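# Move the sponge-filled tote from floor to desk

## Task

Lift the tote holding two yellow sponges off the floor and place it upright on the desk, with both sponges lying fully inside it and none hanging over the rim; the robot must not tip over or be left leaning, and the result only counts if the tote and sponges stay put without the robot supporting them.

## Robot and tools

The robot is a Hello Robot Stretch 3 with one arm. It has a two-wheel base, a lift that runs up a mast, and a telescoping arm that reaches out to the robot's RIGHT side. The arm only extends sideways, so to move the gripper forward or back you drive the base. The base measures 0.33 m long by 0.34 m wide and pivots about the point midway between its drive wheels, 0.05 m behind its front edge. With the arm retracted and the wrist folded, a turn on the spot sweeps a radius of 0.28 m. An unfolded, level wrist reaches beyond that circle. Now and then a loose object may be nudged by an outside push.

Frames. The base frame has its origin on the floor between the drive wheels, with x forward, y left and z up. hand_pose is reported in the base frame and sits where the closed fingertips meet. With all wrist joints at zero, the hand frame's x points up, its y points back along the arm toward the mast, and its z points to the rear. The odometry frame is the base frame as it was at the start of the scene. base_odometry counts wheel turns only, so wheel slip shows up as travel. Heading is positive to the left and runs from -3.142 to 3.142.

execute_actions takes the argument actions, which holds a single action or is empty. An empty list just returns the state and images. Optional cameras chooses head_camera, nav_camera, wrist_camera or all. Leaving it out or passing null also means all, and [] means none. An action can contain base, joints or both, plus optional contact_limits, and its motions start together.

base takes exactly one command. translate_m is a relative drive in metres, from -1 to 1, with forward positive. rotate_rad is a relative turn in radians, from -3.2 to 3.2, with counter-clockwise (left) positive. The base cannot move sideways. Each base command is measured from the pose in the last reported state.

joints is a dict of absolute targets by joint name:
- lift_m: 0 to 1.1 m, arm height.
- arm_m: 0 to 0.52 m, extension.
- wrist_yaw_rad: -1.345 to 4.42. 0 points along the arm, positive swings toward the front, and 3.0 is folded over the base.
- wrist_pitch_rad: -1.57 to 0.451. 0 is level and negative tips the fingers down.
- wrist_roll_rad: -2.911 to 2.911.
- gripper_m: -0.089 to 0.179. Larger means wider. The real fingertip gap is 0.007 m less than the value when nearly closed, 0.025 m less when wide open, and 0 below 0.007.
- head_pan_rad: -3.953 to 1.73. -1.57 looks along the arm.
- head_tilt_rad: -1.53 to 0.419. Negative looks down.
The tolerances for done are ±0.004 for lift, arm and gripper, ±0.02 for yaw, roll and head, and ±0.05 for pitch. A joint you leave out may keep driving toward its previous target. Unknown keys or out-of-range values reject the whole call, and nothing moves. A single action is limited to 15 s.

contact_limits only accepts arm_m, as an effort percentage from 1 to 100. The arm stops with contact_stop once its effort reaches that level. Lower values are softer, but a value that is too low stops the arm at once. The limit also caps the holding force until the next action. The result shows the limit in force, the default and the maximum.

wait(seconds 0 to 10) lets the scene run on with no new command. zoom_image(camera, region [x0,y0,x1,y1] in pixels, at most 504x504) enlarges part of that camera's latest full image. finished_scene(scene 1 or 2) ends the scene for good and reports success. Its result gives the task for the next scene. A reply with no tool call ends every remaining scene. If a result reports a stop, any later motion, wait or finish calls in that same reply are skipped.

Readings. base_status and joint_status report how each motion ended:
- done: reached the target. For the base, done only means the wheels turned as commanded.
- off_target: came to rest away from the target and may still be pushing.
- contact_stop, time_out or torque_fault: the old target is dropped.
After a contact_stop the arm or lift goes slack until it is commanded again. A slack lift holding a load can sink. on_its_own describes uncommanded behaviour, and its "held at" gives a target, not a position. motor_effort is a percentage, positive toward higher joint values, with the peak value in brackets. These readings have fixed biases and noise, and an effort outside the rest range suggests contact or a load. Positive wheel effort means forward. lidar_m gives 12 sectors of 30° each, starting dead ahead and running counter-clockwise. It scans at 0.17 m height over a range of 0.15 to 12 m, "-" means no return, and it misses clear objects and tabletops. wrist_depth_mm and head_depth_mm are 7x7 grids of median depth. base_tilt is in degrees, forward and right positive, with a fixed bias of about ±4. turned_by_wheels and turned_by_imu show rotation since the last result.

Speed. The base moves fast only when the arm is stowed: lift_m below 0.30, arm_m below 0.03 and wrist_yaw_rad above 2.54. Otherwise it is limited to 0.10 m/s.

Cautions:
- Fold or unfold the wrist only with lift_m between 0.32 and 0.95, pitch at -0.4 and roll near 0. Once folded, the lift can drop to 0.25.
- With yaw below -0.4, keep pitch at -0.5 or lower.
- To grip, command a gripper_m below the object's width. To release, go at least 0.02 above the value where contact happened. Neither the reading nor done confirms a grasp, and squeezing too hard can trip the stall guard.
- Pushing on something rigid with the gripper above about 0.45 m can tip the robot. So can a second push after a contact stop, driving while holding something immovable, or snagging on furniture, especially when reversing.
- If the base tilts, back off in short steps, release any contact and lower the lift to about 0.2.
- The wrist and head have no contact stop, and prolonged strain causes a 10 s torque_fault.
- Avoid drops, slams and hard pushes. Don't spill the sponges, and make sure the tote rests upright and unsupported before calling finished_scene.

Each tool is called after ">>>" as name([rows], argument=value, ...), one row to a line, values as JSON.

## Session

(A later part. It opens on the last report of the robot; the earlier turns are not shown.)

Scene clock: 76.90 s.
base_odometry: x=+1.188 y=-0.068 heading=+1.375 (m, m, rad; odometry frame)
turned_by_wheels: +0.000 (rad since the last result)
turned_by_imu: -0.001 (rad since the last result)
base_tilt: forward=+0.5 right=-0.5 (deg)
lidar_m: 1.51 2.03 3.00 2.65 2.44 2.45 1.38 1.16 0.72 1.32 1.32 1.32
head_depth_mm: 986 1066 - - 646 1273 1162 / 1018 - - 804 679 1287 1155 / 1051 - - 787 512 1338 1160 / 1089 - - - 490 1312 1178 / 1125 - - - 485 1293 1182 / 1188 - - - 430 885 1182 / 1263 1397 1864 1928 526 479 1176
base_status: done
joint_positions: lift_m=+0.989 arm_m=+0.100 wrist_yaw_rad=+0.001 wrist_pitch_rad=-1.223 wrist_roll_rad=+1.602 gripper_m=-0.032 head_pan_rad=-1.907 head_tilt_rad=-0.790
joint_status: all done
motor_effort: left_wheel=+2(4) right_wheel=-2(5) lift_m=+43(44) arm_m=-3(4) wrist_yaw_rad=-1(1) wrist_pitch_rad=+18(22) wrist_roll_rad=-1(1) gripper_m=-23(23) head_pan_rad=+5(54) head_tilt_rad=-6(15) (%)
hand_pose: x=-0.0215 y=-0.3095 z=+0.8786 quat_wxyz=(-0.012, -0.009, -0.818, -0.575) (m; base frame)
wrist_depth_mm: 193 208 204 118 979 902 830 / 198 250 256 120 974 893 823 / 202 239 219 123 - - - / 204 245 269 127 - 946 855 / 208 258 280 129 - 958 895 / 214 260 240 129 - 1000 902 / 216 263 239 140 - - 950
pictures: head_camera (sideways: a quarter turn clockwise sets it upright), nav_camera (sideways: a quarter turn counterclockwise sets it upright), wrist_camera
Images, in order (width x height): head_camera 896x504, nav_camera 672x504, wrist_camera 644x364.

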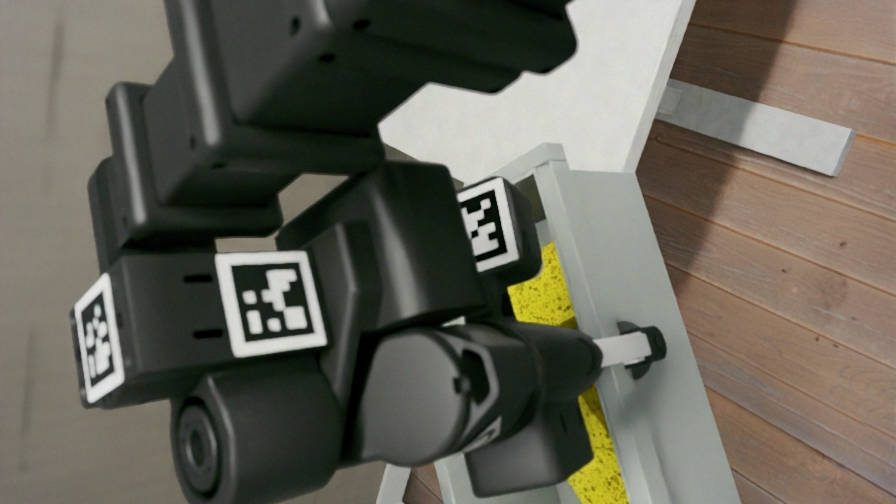

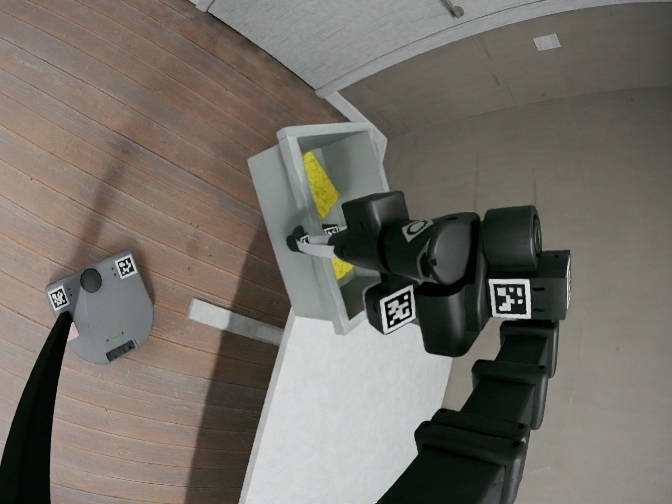

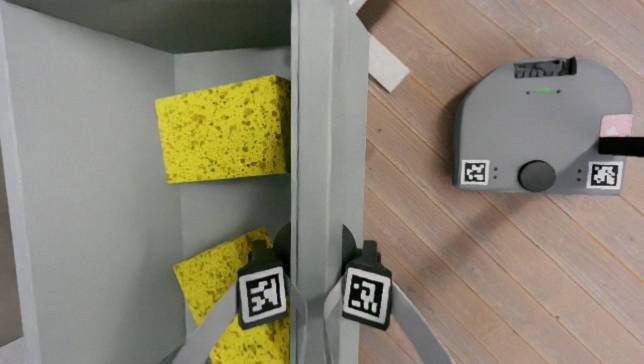

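>>> execute_actions([
  {"base":{"rotate_rad":-0.9},"joints":{"arm_m":0.35,"lift_m":0.97,"head_pan_rad":-1.5,"head_tilt_rad":-0.75}},
])

Scene clock: 80.73 s.
base_odometry: x=+1.188 y=-0.068 heading=+0.475 (m, m, rad; odometry frame)
turned_by_wheels: -0.900 (rad since the last result)
turned_by_imu: -0.901 (rad since the last result)
base_tilt: forward=+0.4 right=-0.5 (deg)
lidar_m: 1.31 1.31 1.67 2.04 3.03 2.61 2.26 1.39 1.27 0.72 1.17 1.44
head_depth_mm: 995 1221 1004 768 694 1321 1183 / - - 790 674 696 1335 1183 / 990 - 818 694 700 1307 1186 / 1005 1134 822 690 703 1300 1176 / 999 1126 1031 781 704 1305 1197 / 987 1111 1113 854 702 1292 1194 / 974 1109 1261 1454 1583 1353 1203
base_status: done
joint_positions: lift_m=+0.971 arm_m=+0.350 wrist_yaw_rad=+0.000 wrist_pitch_rad=-1.223 wrist_roll_rad=+1.602 gripper_m=-0.032 head_pan_rad=-1.507 head_tilt_rad=-0.754
joint_status: all done
motor_effort: left_wheel=+2(6) right_wheel=-2(5) lift_m=+14(35) arm_m=+3(3) wrist_yaw_rad=+1(1) wrist_pitch_rad=+17(18) wrist_roll_rad=-1(1) gripper_m=-23(23) head_pan_rad=+4(41) head_tilt_rad=+2(9) (%)
hand_pose: x=-0.0215 y=-0.5592 z=+0.8601 quat_wxyz=(-0.012, -0.009, -0.819, -0.574) (m; base frame)
wrist_depth_mm: 192 210 204 117 266 247 799 / 199 249 256 120 272 254 243 / 201 236 218 124 276 258 246 / 204 248 269 126 284 261 249 / 205 258 282 130 286 265 857 / 207 261 244 129 290 272 874 / 213 266 241 140 303 278 898
pictures: head_camera (sideways: a quarter turn clockwise sets it upright), nav_camera (sideways: a quarter turn counterclockwise sets it upright), wrist_camera
Images, in order (width x height): head_camera 896x504, nav_camera 672x504, wrist_camera 644x364.

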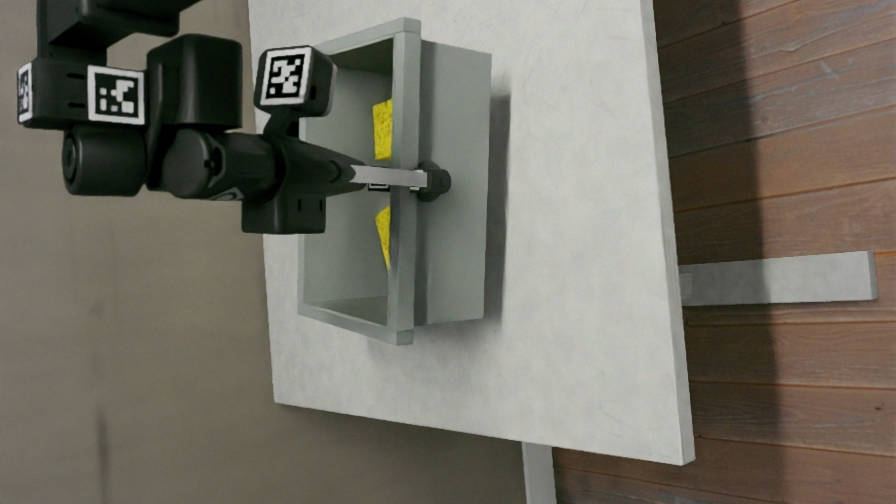

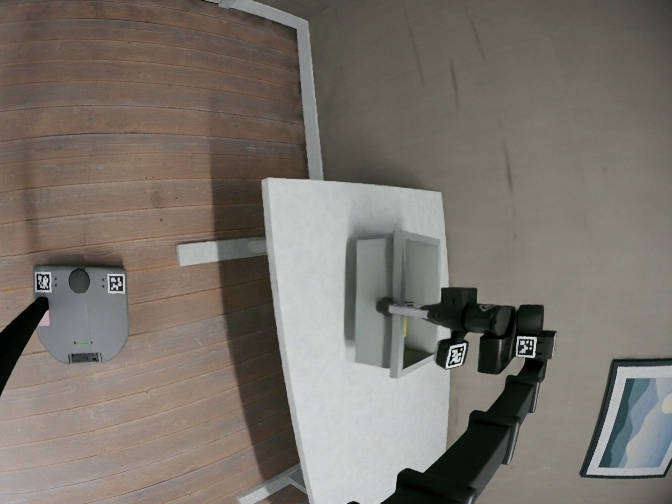

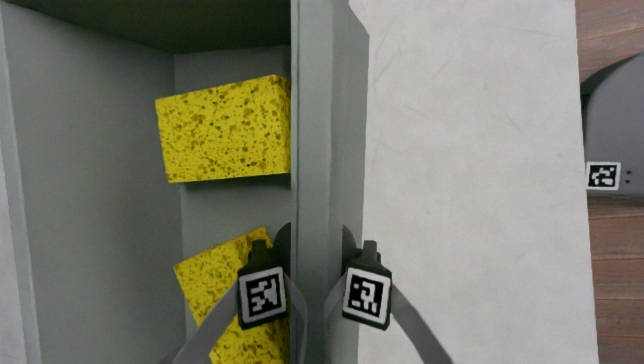

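>>> execute_actions([
  {"joints":{"lift_m":0.925}},
], cameras=["wrist_camera","head_camera"])

Scene clock: 82.87 s.
base_odometry: x=+1.188 y=-0.068 heading=+0.475 (m, m, rad; odometry frame)
turned_by_wheels: +0.000 (rad since the last result)
turned_by_imu: +0.000 (rad since the last result)
base_tilt: forward=+0.5 right=-0.5 (deg)
lidar_m: 1.31 1.32 1.66 2.03 3.03 2.61 2.26 1.38 1.27 0.72 1.17 1.44
head_depth_mm: 1029 - 1011 768 692 1328 1181 / 1009 - - 710 696 1322 1190 / 1011 1120 - 715 696 1309 1192 / 1008 1131 1066 722 700 1303 1180 / 997 1126 1068 781 703 1313 1189 / 988 1112 1116 855 706 1292 1197 / 977 1099 1256 1464 1575 1349 1204
base_status: not commanded
joint_positions: lift_m=+0.926 arm_m=+0.350 wrist_yaw_rad=+0.000 wrist_pitch_rad=-1.223 wrist_roll_rad=+1.602 gripper_m=-0.032 head_pan_rad=-1.507 head_tilt_rad=-0.754
joint_status: all done
motor_effort: left_wheel=+2(1) right_wheel=-2(2) lift_m=+13(14) arm_m=+3(3) wrist_yaw_rad=+0(0) wrist_pitch_rad=+17(17) wrist_roll_rad=-1(1) gripper_m=-23(24) head_pan_rad=+4(4) head_tilt_rad=+2(2) (%)
hand_pose: x=-0.0215 y=-0.5592 z=+0.8151 quat_wxyz=(-0.012, -0.009, -0.819, -0.574) (m; base frame)
wrist_depth_mm: 191 208 205 117 227 208 200 / 198 250 258 120 231 212 202 / 200 240 217 123 233 217 207 / 204 245 268 127 239 221 210 / 206 263 279 129 242 226 213 / 206 262 241 130 244 231 214 / 213 265 238 140 255 235 219
pictures: head_camera (sideways: a quarter turn clockwise sets it upright), wrist_camera
Images, in order (width x height): head_camera 896x504, wrist_camera 644x364.

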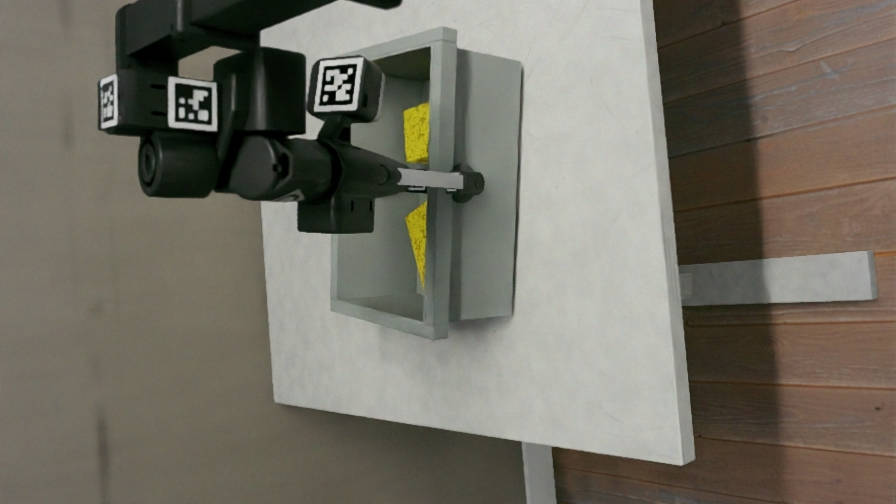

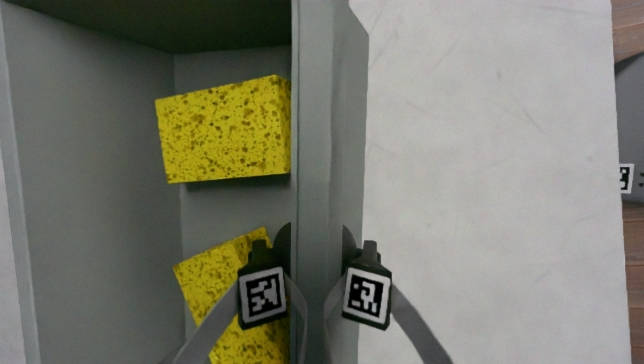

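>>> execute_actions([
  {"joints":{"lift_m":0.917}},
], cameras=["wrist_camera"])

Scene clock: 84.53 s.
base_odometry: x=+1.188 y=-0.068 heading=+0.475 (m, m, rad; odometry frame)
turned_by_wheels: +0.000 (rad since the last result)
turned_by_imu: +0.000 (rad since the last result)
base_tilt: forward=+0.5 right=-0.5 (deg)
lidar_m: 1.31 1.31 1.66 2.04 3.03 2.61 2.26 1.39 1.27 0.72 1.17 1.44
head_depth_mm: 1030 - 1011 769 694 1324 1186 / 1021 - - 731 698 1329 1183 / 1015 1111 - 736 699 1311 1181 / 1013 1133 1066 745 703 1307 1177 / 992 1121 1069 777 704 1302 1189 / 987 1115 1113 851 707 1294 1195 / 975 1097 1260 1452 1575 1342 1198
base_status: not commanded
joint_positions: lift_m=+0.918 arm_m=+0.350 wrist_yaw_rad=+0.000 wrist_pitch_rad=-1.218 wrist_roll_rad=+1.602 gripper_m=-0.032 head_pan_rad=-1.507 head_tilt_rad=-0.754
joint_status: all done
motor_effort: left_wheel=+2(2) right_wheel=-2(2) lift_m=+12(9) arm_m=+3(3) wrist_yaw_rad=-1(0) wrist_pitch_rad=+15(17) wrist_roll_rad=-1(1) gripper_m=-23(23) head_pan_rad=+5(4) head_tilt_rad=+2(2) (%)
hand_pose: x=-0.0215 y=-0.5604 z=+0.8074 quat_wxyz=(-0.012, -0.009, -0.820, -0.572) (m; base frame)
wrist_depth_mm: 191 207 204 117 218 201 192 / 200 251 250 120 223 206 193 / 201 234 216 122 227 210 197 / 202 243 265 125 230 214 200 / 205 261 275 127 235 218 205 / 206 253 236 129 236 221 207 / 209 267 237 138 246 224 211
pictures: wrist_camera
Images, in order (width x height): wrist_camera 644x364.

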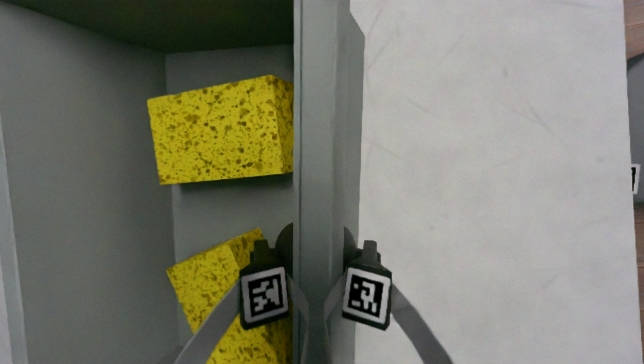

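>>> execute_actions(actions=[])

Scene clock: 86.43 s.
base_odometry: x=+1.188 y=-0.068 heading=+0.475 (m, m, rad; odometry frame)
turned_by_wheels: +0.000 (rad since the last result)
turned_by_imu: +0.000 (rad since the last result)
base_tilt: forward=+0.7 right=-0.6 (deg)
lidar_m: 1.32 1.32 1.66 2.04 3.03 2.60 2.26 1.39 1.27 0.72 1.17 1.44
head_depth_mm: 1032 - 1005 767 693 1335 1178 / 1019 - - 731 697 1334 1184 / 1013 1109 - 736 700 1303 1184 / 1003 1135 1066 745 701 1308 1182 / 1001 1122 1071 781 702 1301 1191 / 990 1113 1117 851 705 1292 1203 / 976 1103 1255 1462 1580 1350 1199
base_status: not commanded
joint_positions: lift_m=+0.918 arm_m=+0.350 wrist_yaw_rad=+0.000 wrist_pitch_rad=-1.218 wrist_roll_rad=+1.602 gripper_m=-0.032 head_pan_rad=-1.507 head_tilt_rad=-0.754
joint_status: all done
motor_effort: left_wheel=+2(2) right_wheel=-2(2) lift_m=+13(9) arm_m=+3(3) wrist_yaw_rad=-1(0) wrist_pitch_rad=+15(17) wrist_roll_rad=-1(1) gripper_m=-23(23) head_pan_rad=+5(4) head_tilt_rad=+2(2) (%)
hand_pose: x=-0.0215 y=-0.5604 z=+0.8074 quat_wxyz=(-0.012, -0.009, -0.820, -0.572) (m; base frame)
wrist_depth_mm: 192 206 203 118 218 203 193 / 199 251 251 119 221 206 193 / 202 234 215 122 226 211 196 / 202 246 263 125 232 212 199 / 204 259 276 127 234 218 204 / 207 252 235 129 236 222 206 / 208 265 235 137 248 227 210
pictures: head_camera (sideways: a quarter turn clockwise sets it upright), nav_camera (sideways: a quarter turn counterclockwise sets it upright), wrist_camera
Images, in order (width x height): head_camera 896x504, nav_camera 672x504, wrist_camera 644x364.

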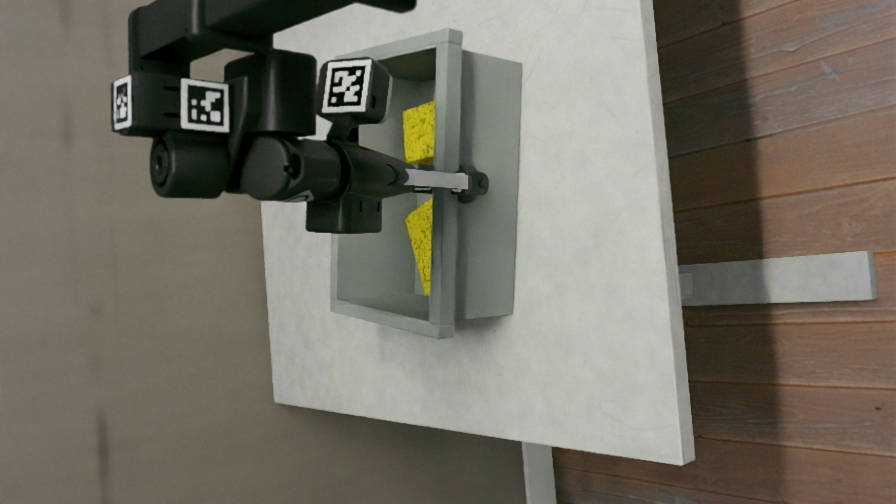

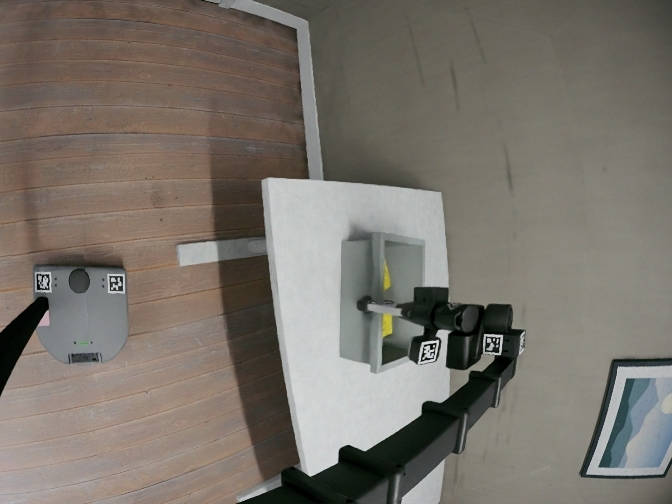

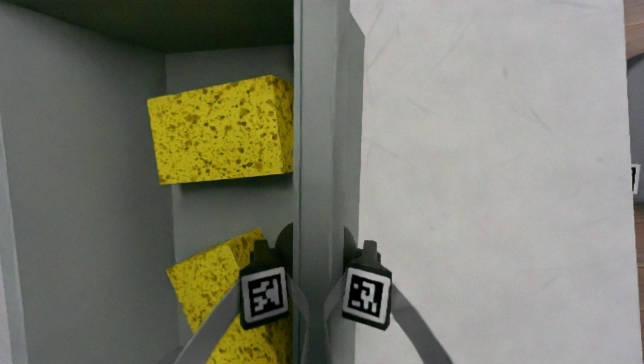

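>>> execute_actions([
  {"joints":{"lift_m":0.911,"wrist_pitch_rad":-1.23}},
], cameras=["wrist_camera"])

>>> execute_actions([
  {"joints":{"gripper_m":0.10,"wrist_pitch_rad":-1.26}},
], cameras=["wrist_camera","head_camera"])

Scene clock: 88.20 s.
base_odometry: x=+1.188 y=-0.068 heading=+0.475 (m, m, rad; odometry frame)
turned_by_wheels: +0.000 (rad since the last result)
turned_by_imu: +0.000 (rad since the last result)
base_tilt: forward=+0.6 right=-0.7 (deg)
lidar_m: 1.31 1.32 1.66 2.03 3.03 2.61 2.25 1.39 1.27 0.72 1.17 1.44
head_depth_mm: 1035 - 1011 770 695 1327 1175 / 1020 - - 729 698 1330 1179 / 1012 1103 - 737 699 1315 1186 / 1008 1139 1069 745 702 1301 1179 / 997 1126 1075 782 702 1310 1194 / 988 1117 1122 855 706 1295 1193 / 979 1101 1259 1459 1576 1344 1199
base_status: not commanded
joint_positions: lift_m=+0.913 arm_m=+0.350 wrist_yaw_rad=+0.000 wrist_pitch_rad=-1.233 wrist_roll_rad=+1.602 gripper_m=-0.032 head_pan_rad=-1.507 head_tilt_rad=-0.754
joint_status: lift_m contact_stop (moved -0.005 of -0.007); the others done
on_its_own: lift_m is slack since a contact_stop, until your next command for it
motor_effort: left_wheel=+1(2) right_wheel=+0(2) lift_m=+26(26) arm_m=+3(3) wrist_yaw_rad=+1(0) wrist_pitch_rad=+2(14) wrist_roll_rad=-1(1) gripper_m=-21(23) head_pan_rad=+4(5) head_tilt_rad=+2(2) (%)
hand_pose: x=-0.0215 y=-0.5566 z=+0.8014 quat_wxyz=(-0.012, -0.009, -0.816, -0.578) (m; base frame)
wrist_depth_mm: 193 206 204 116 214 199 191 / 201 246 247 119 219 205 192 / 204 229 212 123 223 205 195 / 205 241 261 128 229 211 198 / 206 263 267 129 233 214 201 / 209 253 234 127 236 218 207 / 210 270 231 143 246 224 207
pictures: wrist_camera
Images, in order (width x height): wrist_camera 644x364.

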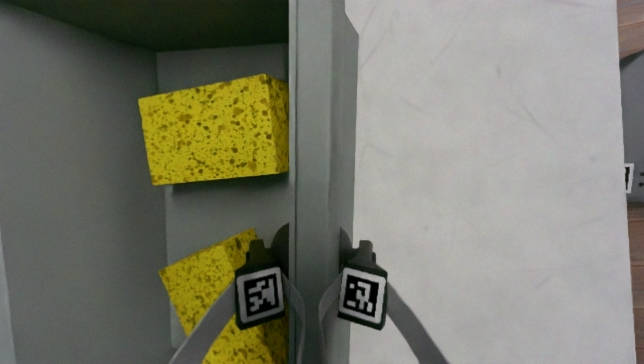

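not run: a stop came earlier in this reply.

>>> execute_actions([
  {"joints":{"lift_m":0.914,"gripper_m":0.10,"wrist_pitch_rad":-1.26}},
], cameras=["wrist_camera","head_camera"])

Scene clock: 90.37 s.
base_odometry: x=+1.188 y=-0.068 heading=+0.475 (m, m, rad; odometry frame)
turned_by_wheels: +0.000 (rad since the last result)
turned_by_imu: +0.000 (rad since the last result)
base_tilt: forward=+0.7 right=-0.3 (deg)
lidar_m: 1.31 1.31 1.67 2.04 3.02 2.61 2.26 1.38 1.27 0.72 1.17 1.44
head_depth_mm: 1034 - 1012 767 692 1326 1186 / 1019 - - 724 697 1330 1186 / 1012 1106 - 726 699 1310 1183 / 1007 1140 1072 747 701 1305 1183 / 998 1127 1072 781 702 1304 1202 / 984 1115 1116 854 708 1299 1195 / 975 1105 1253 1460 1595 1346 1200
base_status: not commanded
joint_positions: lift_m=+0.914 arm_m=+0.350 wrist_yaw_rad=+0.000 wrist_pitch_rad=-1.257 wrist_roll_rad=+1.602 gripper_m=+0.100 head_pan_rad=-1.507 head_tilt_rad=-0.754
joint_status: all done
motor_effort: left_wheel=+1(1) right_wheel=-1(1) lift_m=+34(34) arm_m=+2(3) wrist_yaw_rad=+0(1) wrist_pitch_rad=-1(12) wrist_roll_rad=-1(1) gripper_m=+1(90) head_pan_rad=+4(5) head_tilt_rad=+2(3) (%)
hand_pose: x=-0.0215 y=-0.5506 z=+0.8010 quat_wxyz=(-0.012, -0.009, -0.809, -0.588) (m; base frame)
wrist_depth_mm: 192 206 204 118 213 200 755 / 208 251 240 122 219 204 194 / 209 224 209 125 226 209 197 / 211 246 256 130 227 211 202 / 212 273 262 134 234 215 207 / 214 250 241 138 242 217 209 / 216 283 232 142 242 221 214
pictures: head_camera (sideways: a quarter turn clockwise sets it upright), wrist_camera
Images, in order (width x height): head_camera 896x504, wrist_camera 644x364.

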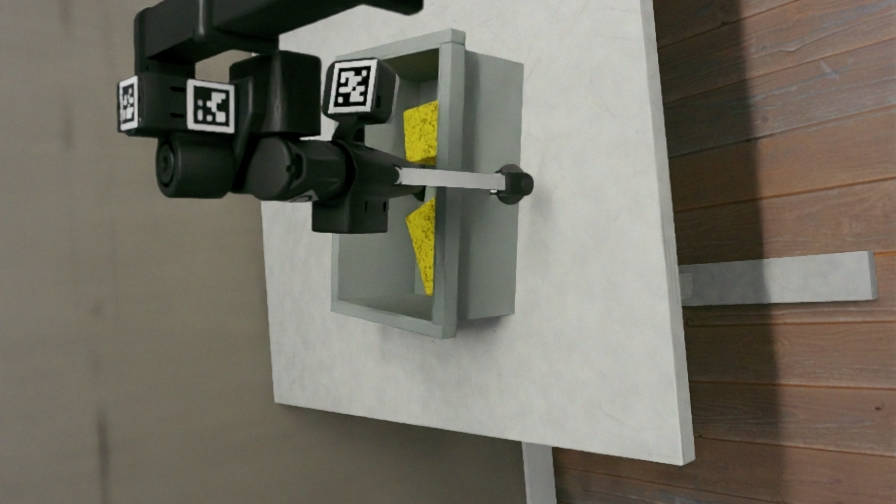

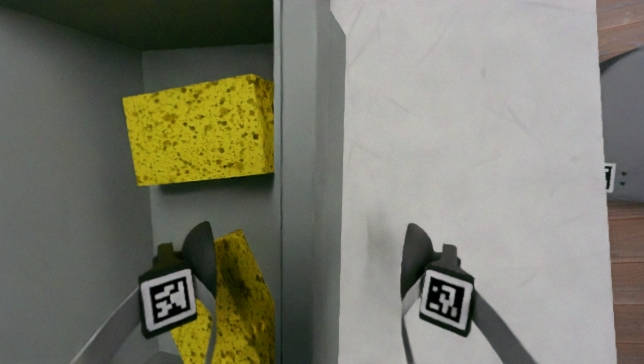

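>>> execute_actions([
  {"joints":{"lift_m":1.01}},
], cameras=["wrist_camera","head_camera"])

Scene clock: 92.57 s.
base_odometry: x=+1.188 y=-0.068 heading=+0.475 (m, m, rad; odometry frame)
turned_by_wheels: +0.000 (rad since the last result)
turned_by_imu: +0.000 (rad since the last result)
base_tilt: forward=+0.6 right=-0.5 (deg)
lidar_m: 1.31 1.31 1.66 2.04 3.05 2.61 2.26 1.39 1.27 0.72 1.17 1.44
head_depth_mm: 1035 1173 1046 768 696 1317 1181 / - - 832 729 696 1328 1179 / 1018 - 838 734 701 1307 1185 / 1003 1132 1068 746 700 1307 1177 / 995 1126 1068 783 704 1302 1196 / 986 1109 1120 851 706 1297 1197 / 980 1101 1254 1460 1578 1353 1204
base_status: not commanded
joint_positions: lift_m=+1.009 arm_m=+0.350 wrist_yaw_rad=+0.000 wrist_pitch_rad=-1.258 wrist_roll_rad=+1.602 gripper_m=+0.100 head_pan_rad=-1.507 head_tilt_rad=-0.754
joint_status: all done
motor_effort: left_wheel=+1(1) right_wheel=-1(1) lift_m=+41(40) arm_m=+2(2) wrist_yaw_rad=-1(1) wrist_pitch_rad=-1(2) wrist_roll_rad=-1(2) gripper_m=+1(1) head_pan_rad=+5(4) head_tilt_rad=+2(2) (%)
hand_pose: x=-0.0215 y=-0.5504 z=+0.8967 quat_wxyz=(-0.012, -0.009, -0.808, -0.589) (m; base frame)
wrist_depth_mm: 405 255 229 207 305 285 844 / 419 282 342 281 308 291 882 / 440 284 314 295 313 297 - / 450 302 361 336 322 300 - / 458 303 330 343 331 302 931 / 479 437 331 320 345 310 957 / 489 308 327 311 342 315 944
pictures: head_camera (sideways: a quarter turn clockwise sets it upright), wrist_camera
Images, in order (width x height): head_camera 896x504, wrist_camera 644x364.

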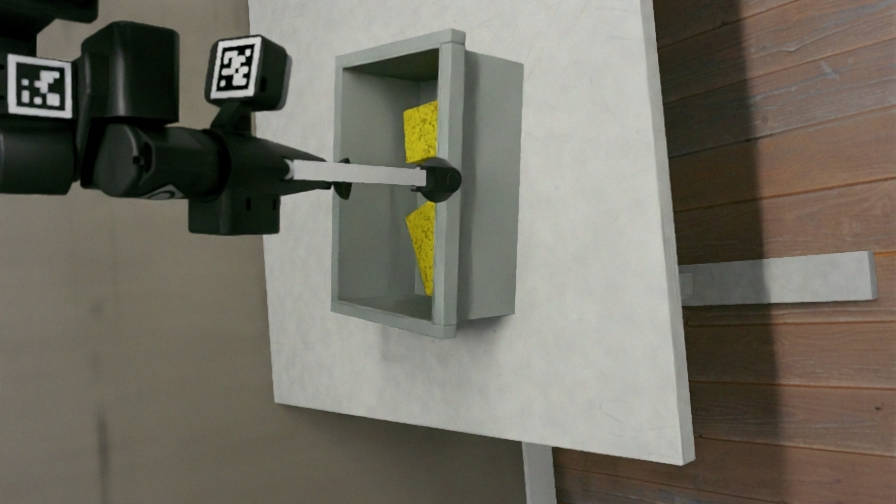

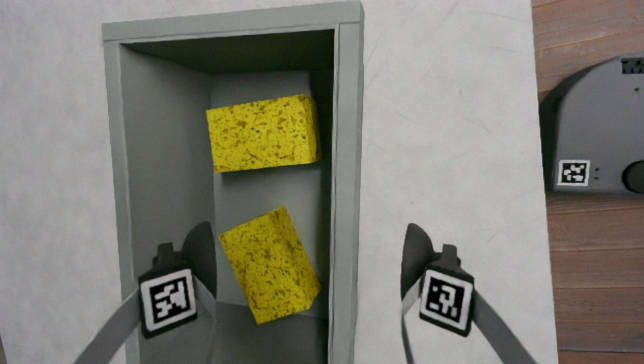

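>>> finished_scene(scene=2)

The scene is finished: the task was done.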